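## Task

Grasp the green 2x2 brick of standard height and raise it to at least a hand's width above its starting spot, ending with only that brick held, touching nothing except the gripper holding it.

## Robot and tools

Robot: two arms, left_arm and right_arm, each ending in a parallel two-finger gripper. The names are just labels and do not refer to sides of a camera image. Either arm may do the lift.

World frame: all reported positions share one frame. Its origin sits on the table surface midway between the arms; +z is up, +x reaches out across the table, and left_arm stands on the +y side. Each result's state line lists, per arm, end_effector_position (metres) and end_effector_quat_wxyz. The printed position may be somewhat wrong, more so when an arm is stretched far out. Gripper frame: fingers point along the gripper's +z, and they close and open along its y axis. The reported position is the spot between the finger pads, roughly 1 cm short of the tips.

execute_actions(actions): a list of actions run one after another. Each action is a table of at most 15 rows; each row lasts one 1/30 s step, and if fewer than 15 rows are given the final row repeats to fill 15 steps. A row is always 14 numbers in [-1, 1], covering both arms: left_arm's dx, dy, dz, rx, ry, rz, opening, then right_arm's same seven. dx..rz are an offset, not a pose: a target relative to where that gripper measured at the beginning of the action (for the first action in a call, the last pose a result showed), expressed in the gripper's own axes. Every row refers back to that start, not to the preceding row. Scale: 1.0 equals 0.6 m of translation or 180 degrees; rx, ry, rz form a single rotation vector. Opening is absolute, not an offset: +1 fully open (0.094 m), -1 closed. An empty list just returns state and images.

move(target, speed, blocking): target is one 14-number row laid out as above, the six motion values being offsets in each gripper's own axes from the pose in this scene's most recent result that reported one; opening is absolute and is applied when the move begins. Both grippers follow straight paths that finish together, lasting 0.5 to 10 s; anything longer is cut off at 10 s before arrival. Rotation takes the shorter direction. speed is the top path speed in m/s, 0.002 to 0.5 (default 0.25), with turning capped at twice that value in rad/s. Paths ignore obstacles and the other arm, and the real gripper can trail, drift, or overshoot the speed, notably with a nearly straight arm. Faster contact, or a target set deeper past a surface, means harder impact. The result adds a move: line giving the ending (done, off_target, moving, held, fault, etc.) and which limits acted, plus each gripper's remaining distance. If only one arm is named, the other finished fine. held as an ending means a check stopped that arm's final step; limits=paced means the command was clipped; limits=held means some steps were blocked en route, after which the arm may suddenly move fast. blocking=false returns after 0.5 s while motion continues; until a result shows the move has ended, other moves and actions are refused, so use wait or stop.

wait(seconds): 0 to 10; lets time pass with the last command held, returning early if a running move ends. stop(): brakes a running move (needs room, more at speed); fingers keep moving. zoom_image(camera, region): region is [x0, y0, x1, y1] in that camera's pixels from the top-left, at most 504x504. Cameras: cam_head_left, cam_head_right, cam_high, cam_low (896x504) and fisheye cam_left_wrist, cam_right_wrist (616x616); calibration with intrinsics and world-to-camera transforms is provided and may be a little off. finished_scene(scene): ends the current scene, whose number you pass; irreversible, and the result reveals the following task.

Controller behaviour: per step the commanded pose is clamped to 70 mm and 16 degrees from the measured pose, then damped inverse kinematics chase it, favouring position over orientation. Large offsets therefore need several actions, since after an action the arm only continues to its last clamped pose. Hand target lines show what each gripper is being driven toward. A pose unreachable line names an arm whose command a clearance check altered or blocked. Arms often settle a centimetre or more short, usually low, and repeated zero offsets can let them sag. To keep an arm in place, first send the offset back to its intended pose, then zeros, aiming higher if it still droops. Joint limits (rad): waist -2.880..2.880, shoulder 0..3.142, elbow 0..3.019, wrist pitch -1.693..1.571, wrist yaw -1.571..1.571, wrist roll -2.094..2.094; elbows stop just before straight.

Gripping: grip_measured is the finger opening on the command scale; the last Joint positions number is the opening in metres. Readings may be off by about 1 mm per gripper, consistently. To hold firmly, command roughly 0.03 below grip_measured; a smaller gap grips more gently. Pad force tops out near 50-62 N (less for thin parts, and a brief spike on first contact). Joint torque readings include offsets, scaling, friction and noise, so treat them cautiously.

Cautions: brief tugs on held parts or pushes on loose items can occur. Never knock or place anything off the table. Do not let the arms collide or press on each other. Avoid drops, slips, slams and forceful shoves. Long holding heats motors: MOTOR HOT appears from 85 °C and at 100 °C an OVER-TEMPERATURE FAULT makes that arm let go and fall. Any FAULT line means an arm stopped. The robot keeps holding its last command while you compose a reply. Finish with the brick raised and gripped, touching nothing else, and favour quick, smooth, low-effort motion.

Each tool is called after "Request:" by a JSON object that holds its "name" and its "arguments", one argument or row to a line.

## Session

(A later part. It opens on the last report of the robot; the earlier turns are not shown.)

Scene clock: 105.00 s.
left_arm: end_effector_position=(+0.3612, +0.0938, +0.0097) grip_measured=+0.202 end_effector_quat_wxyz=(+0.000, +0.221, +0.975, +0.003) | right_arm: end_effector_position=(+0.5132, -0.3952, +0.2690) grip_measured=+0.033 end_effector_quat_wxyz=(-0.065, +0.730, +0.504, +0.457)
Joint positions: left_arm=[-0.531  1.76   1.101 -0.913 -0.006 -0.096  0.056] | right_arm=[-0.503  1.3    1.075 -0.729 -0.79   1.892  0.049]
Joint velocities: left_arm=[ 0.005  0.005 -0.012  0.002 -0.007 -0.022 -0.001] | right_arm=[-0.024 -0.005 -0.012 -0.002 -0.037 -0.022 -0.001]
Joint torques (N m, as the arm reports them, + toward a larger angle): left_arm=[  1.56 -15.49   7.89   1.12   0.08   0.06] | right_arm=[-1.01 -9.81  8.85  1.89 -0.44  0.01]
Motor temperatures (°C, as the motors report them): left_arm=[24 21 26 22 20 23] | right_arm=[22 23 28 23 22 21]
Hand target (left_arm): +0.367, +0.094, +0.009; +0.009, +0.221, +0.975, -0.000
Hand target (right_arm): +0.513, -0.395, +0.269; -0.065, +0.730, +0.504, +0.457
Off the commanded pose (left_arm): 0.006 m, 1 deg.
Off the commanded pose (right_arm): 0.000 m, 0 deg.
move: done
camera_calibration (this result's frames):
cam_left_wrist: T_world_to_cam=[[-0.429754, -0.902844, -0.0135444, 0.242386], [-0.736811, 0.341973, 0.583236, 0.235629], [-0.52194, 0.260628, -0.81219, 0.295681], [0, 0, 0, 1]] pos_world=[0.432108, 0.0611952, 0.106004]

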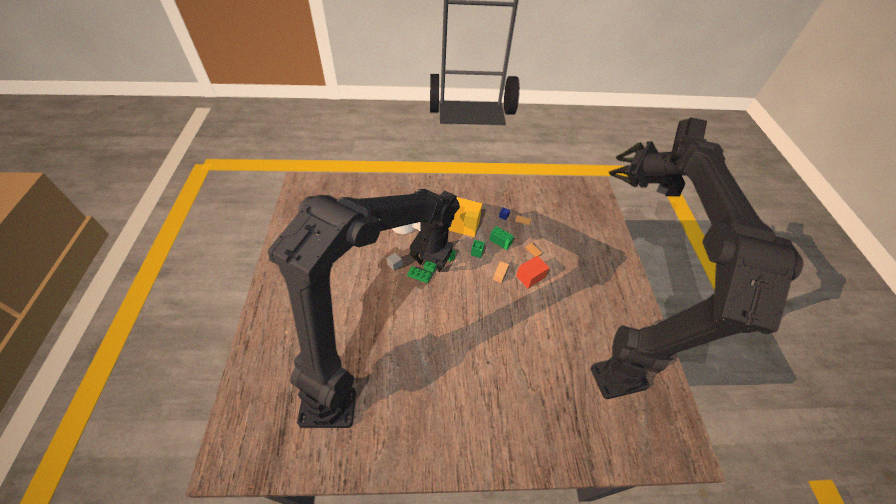

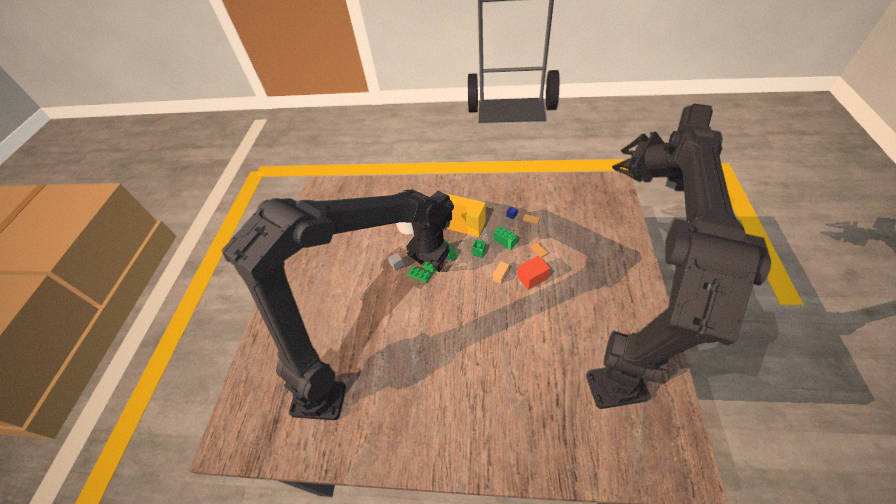

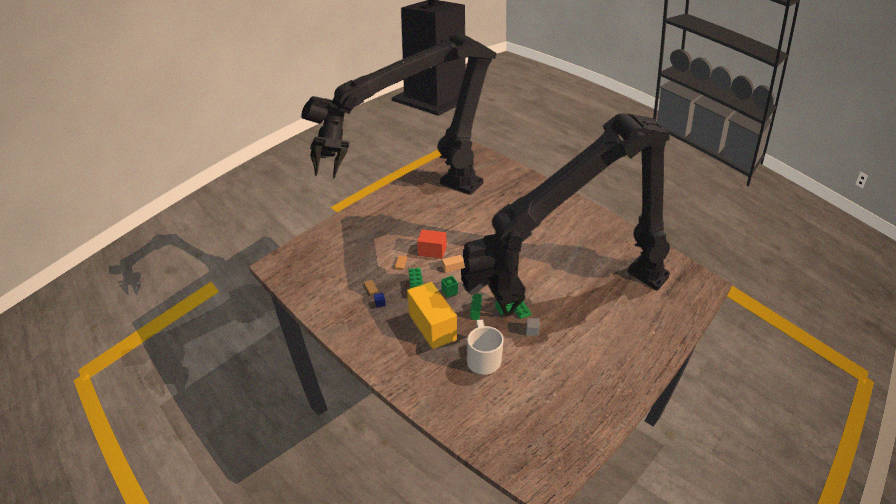

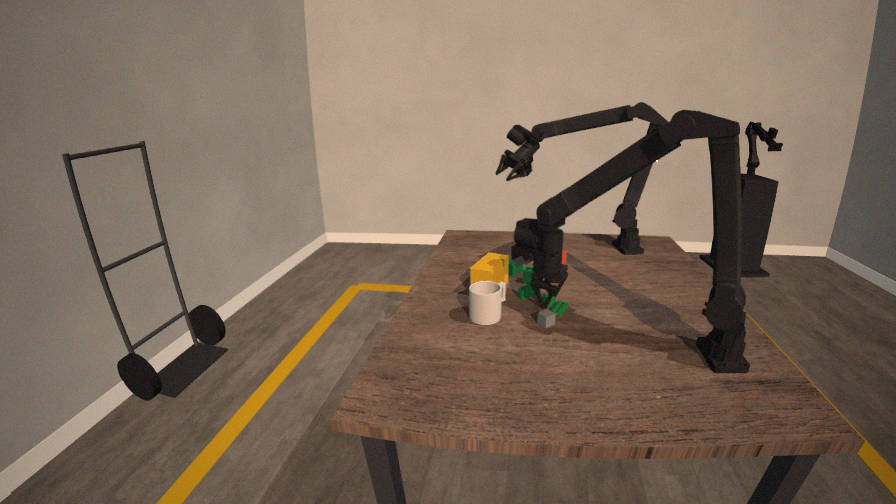

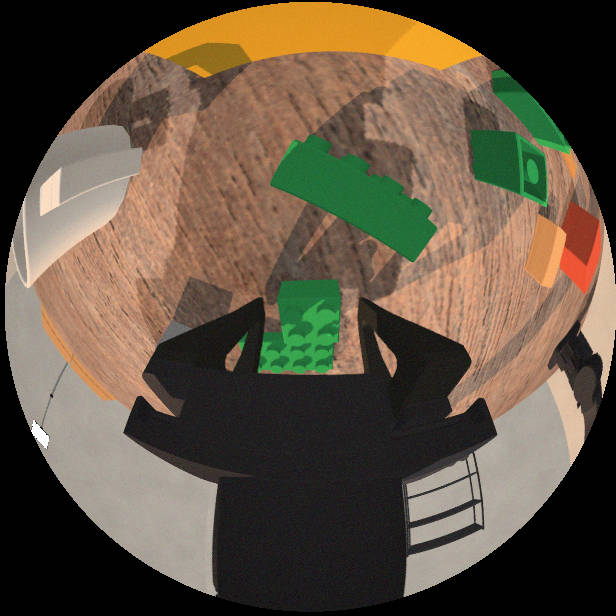

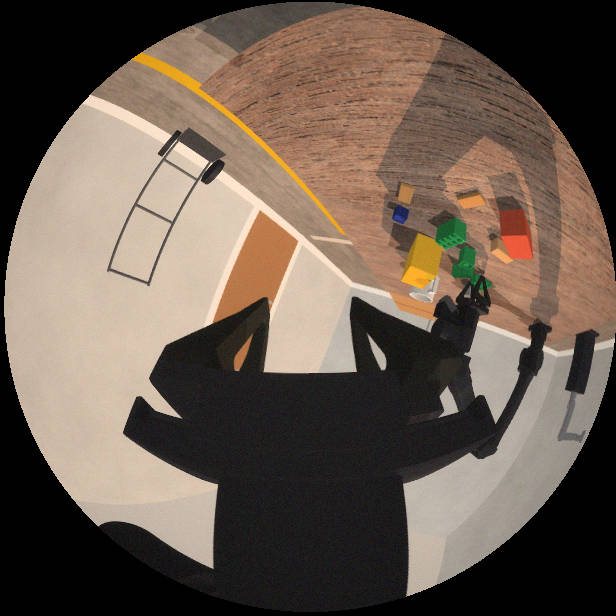

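Request:
{"name": "execute_actions", "arguments": {
  "actions": [
    [[-0.008,0,0,0,0,0,-0.1,0,0,0,0,0,0,0.033],[-0.008,0,0,0,0,0,-0.15,0,0,0,0,0,0,0.033],[-0.008,0,0,0,0,0,-0.2,0,0,0,0,0,0,0.033],[-0.008,0,0,0,0,0,-0.25,0,0,0,0,0,0,0.033],[-0.008,0,0,0,0,0,-0.28,0,0,0,0,0,0,0.033],[-0.008,0,0,0,0,0,-0.31,0,0,0,0,0,0,0.033],[-0.008,0,0,0,0,0,-0.36,0,0,0,0,0,0,0.033]],
    [[-0.008,0,0,0,0,0,-0.36,0,0,0,0,0,0,0.033]]
  ]
}}

Request:
{"name": "zoom_image", "arguments": {
  "camera": "cam_high",
  "region": [450, 260, 570, 340]
}}

Scene clock: 135.37 s.
left_arm: end_effector_position=(+0.3613, +0.0937, +0.0097) grip_measured=-0.341 end_effector_quat_wxyz=(+0.000, +0.221, +0.975, +0.003) | right_arm: end_effector_position=(+0.5132, -0.3952, +0.2690) grip_measured=+0.033 end_effector_quat_wxyz=(-0.065, +0.730, +0.504, +0.457)
Joint positions: left_arm=[-0.531  1.76   1.101 -0.913 -0.006 -0.096  0.031] | right_arm=[-0.503  1.3    1.075 -0.729 -0.79   1.892  0.049]
Joint velocities: left_arm=[-0.005 -0.005 -0.007 -0.012  0.037 -0.051 -0.001] | right_arm=[-0.015  0.005  0.017  0.002 -0.007  0.081 -0.   ]
Joint torques (N m, as the arm reports them, + toward a larger angle): left_arm=[  0.98 -14.49   9.17   0.13   0.09   0.01] | right_arm=[-0.95 -9.88  8.85  1.9  -0.44  0.02]
Motor temperatures (°C, as the motors report them): left_arm=[24 21 25 22 20 23] | right_arm=[22 24 29 23 22 21]
Hand target (left_arm): +0.366, +0.092, +0.010; +0.000, +0.221, +0.975, +0.003
Hand target (right_arm): +0.513, -0.395, +0.269; -0.065, +0.730, +0.504, +0.457
Off the commanded pose (left_arm): 0.005 m, 0 deg.
Off the commanded pose (right_arm): 0.000 m, 0 deg.
camera_calibration (this result's frames):
cam_left_wrist: T_world_to_cam=[[-0.42975, -0.902847, -0.0135073, 0.242375], [-0.737001, 0.342087, 0.582928, 0.235766], [-0.521674, 0.260468, -0.812411, 0.295657], [0, 0, 0, 1]] pos_world=[0.432157, 0.0611657, 0.106034]

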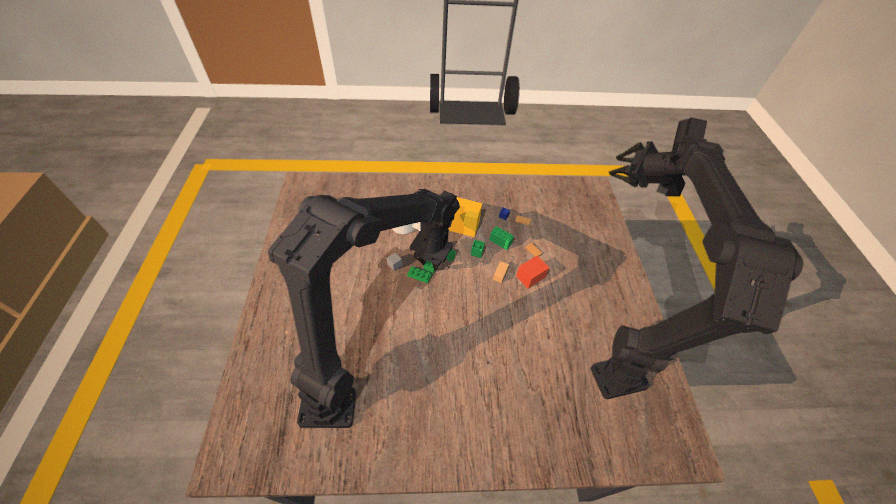

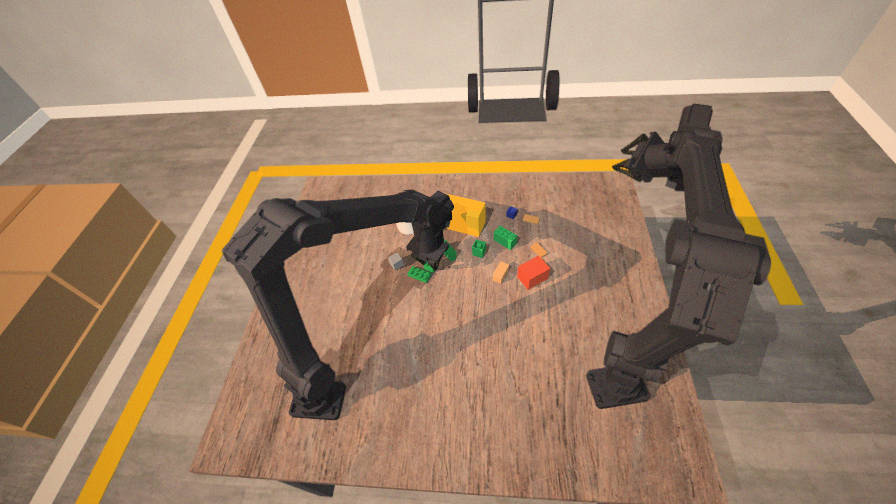

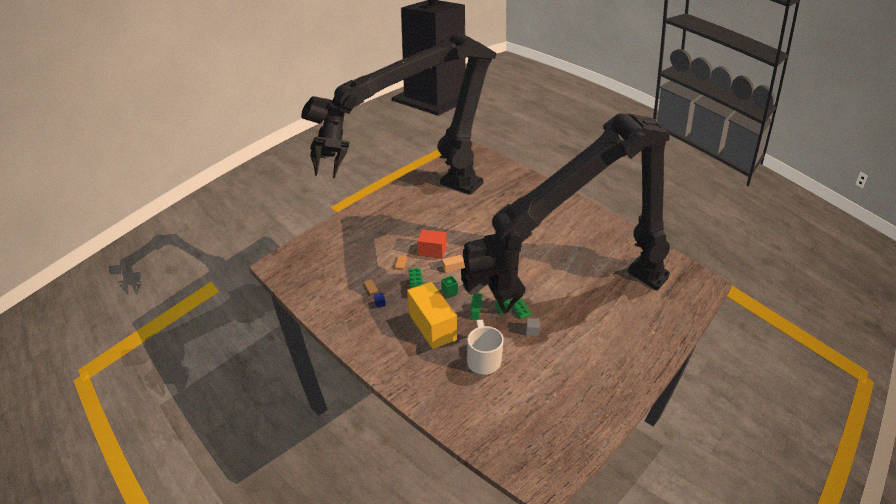

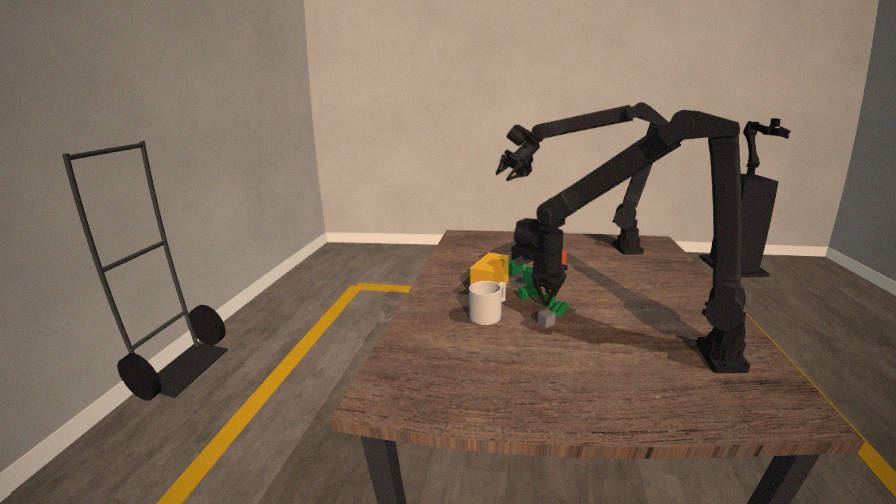

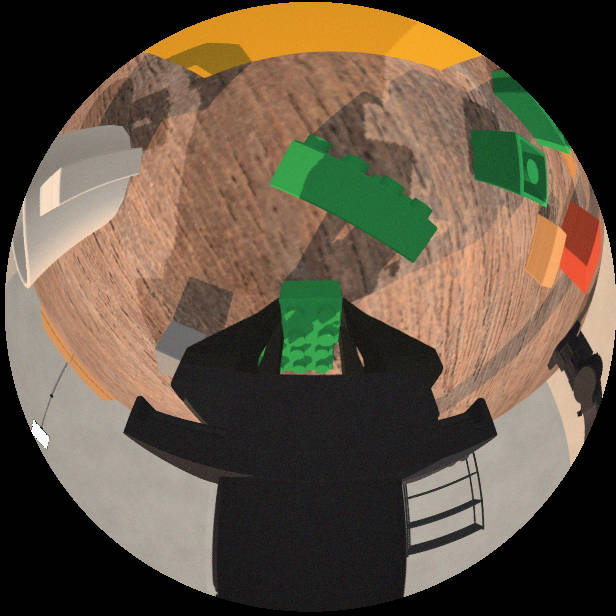

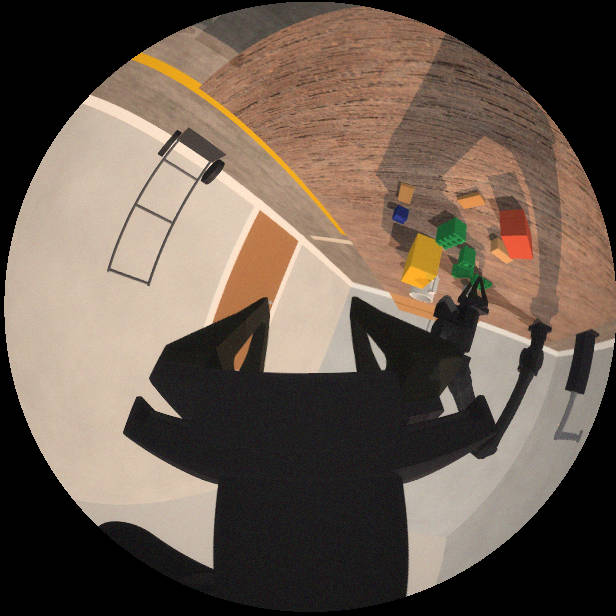

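Region (450, 260, 570, 340) of cam_high's 896x504 image, scaled by 4.200, with more detail than that image has.

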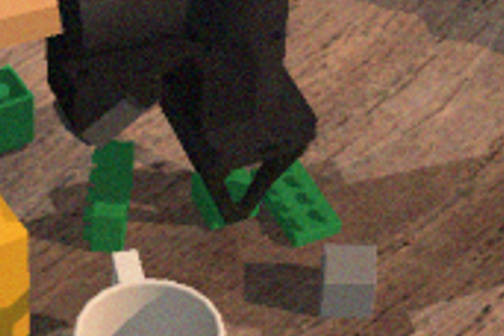

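Request:
{"name": "move", "arguments": {
  "target": [0,0,-0.3,0,0,0,-0.378,0,0,0,0,0,0,0.033],
  "speed": 0.15
}}

Scene clock: 145.07 s.
left_arm: end_effector_position=(+0.3539, +0.0982, +0.1664) grip_measured=-0.341 end_effector_quat_wxyz=(-0.019, +0.221, +0.975, +0.009) | right_arm: end_effector_position=(+0.5132, -0.3952, +0.2690) grip_measured=+0.033 end_effector_quat_wxyz=(-0.065, +0.730, +0.504, +0.457)
Joint positions: left_arm=[-0.531  1.581  1.325 -1.357 -0.006 -0.096  0.031] | right_arm=[-0.503  1.3    1.075 -0.729 -0.79   1.892  0.049]
Joint velocities: left_arm=[-0.015 -0.005  0.002 -0.007 -0.022 -0.007  0.   ] | right_arm=[-0.005  0.005 -0.017 -0.002 -0.022 -0.037 -0.   ]
Joint torques (N m, as the arm reports them, + toward a larger angle): left_arm=[  1.01 -15.25  13.39  -0.46   0.08  -0.02] | right_arm=[-1.05 -9.75  8.81  1.87 -0.45  0.03]
Motor temperatures (°C, as the motors report them): left_arm=[24 21 26 22 20 23] | right_arm=[22 24 29 23 22 21]
Hand target (left_arm): +0.362, +0.093, +0.189; +0.000, +0.221, +0.975, +0.003
Hand target (right_arm): +0.513, -0.395, +0.269; -0.065, +0.730, +0.504, +0.457
Off the commanded pose (left_arm): 0.025 m, 2 deg.
Off the commanded pose (right_arm): 0.000 m, 0 deg.
move: off_target (left_arm)
camera_calibration (this result's frames):
cam_left_wrist: T_world_to_cam=[[-0.430286, -0.902524, -0.0174309, 0.246143], [-0.716245, 0.329596, 0.61511, 0.126007], [-0.549406, 0.277158, -0.788249, 0.422037], [0, 0, 0, 1]] pos_world=[0.428033, 0.0636477, 0.259452]

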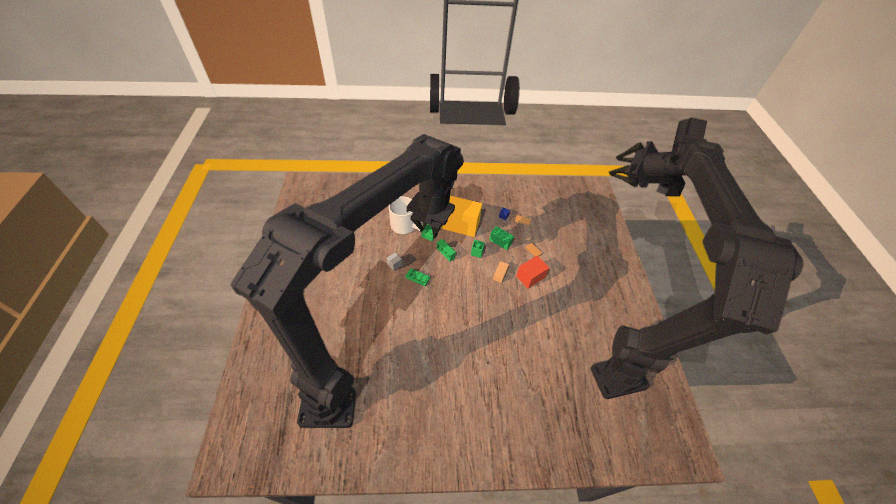

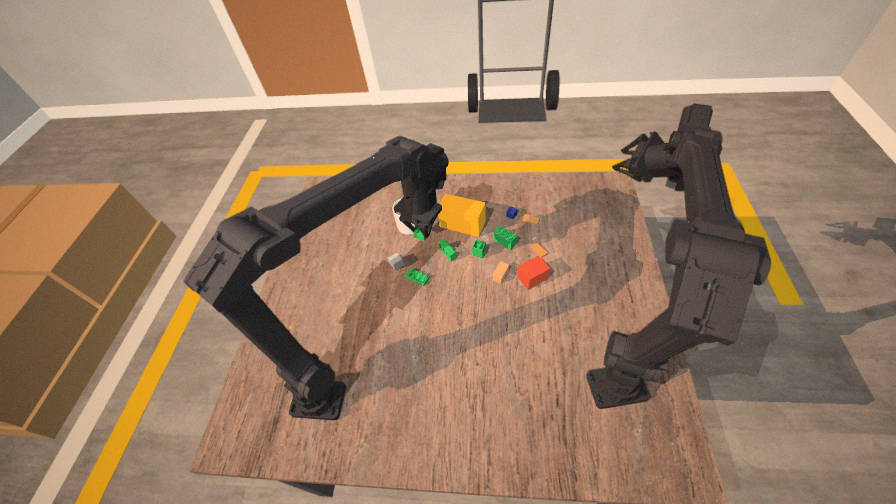

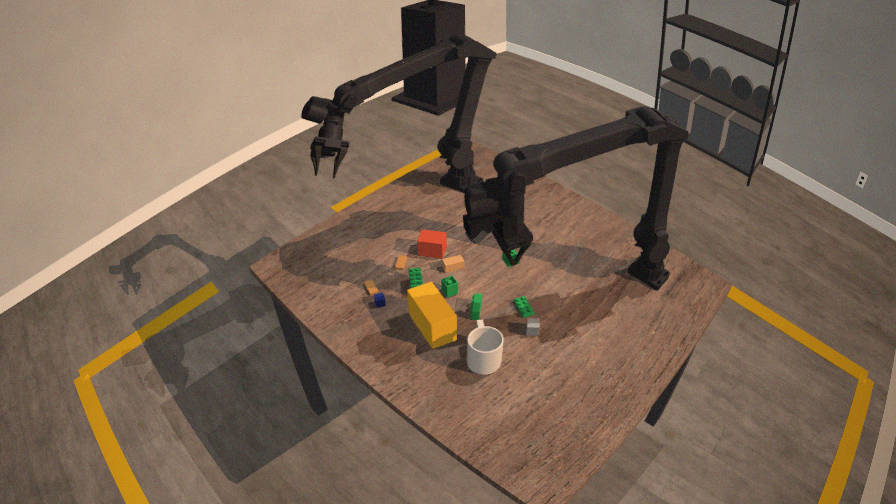

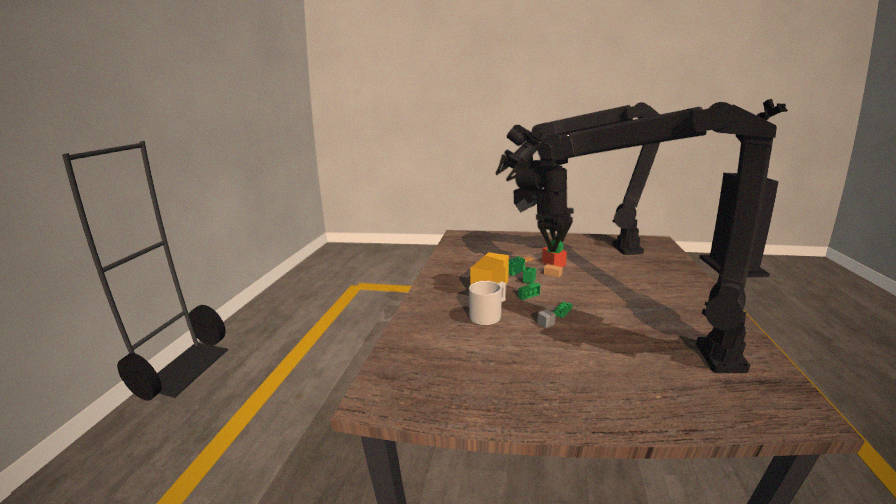

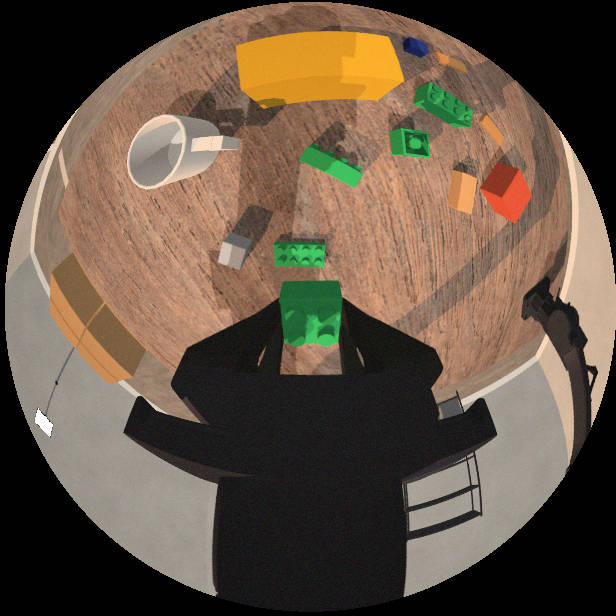

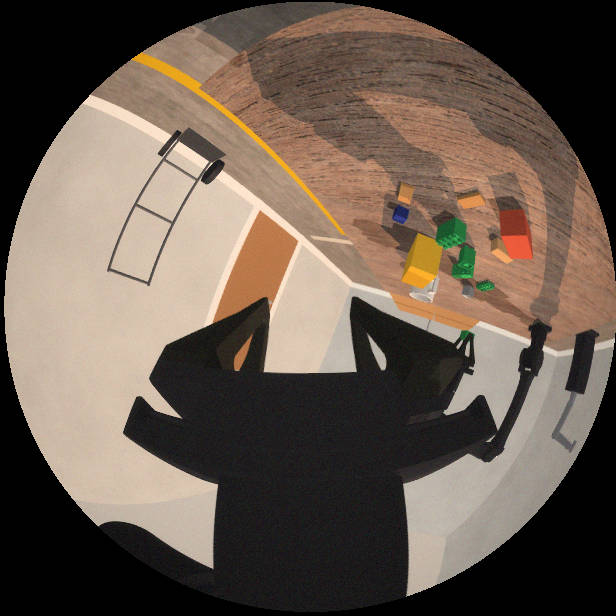

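Request:
{"name": "finished_scene", "arguments": {
  "scene": 1
}}

The scene is finished: the task was done.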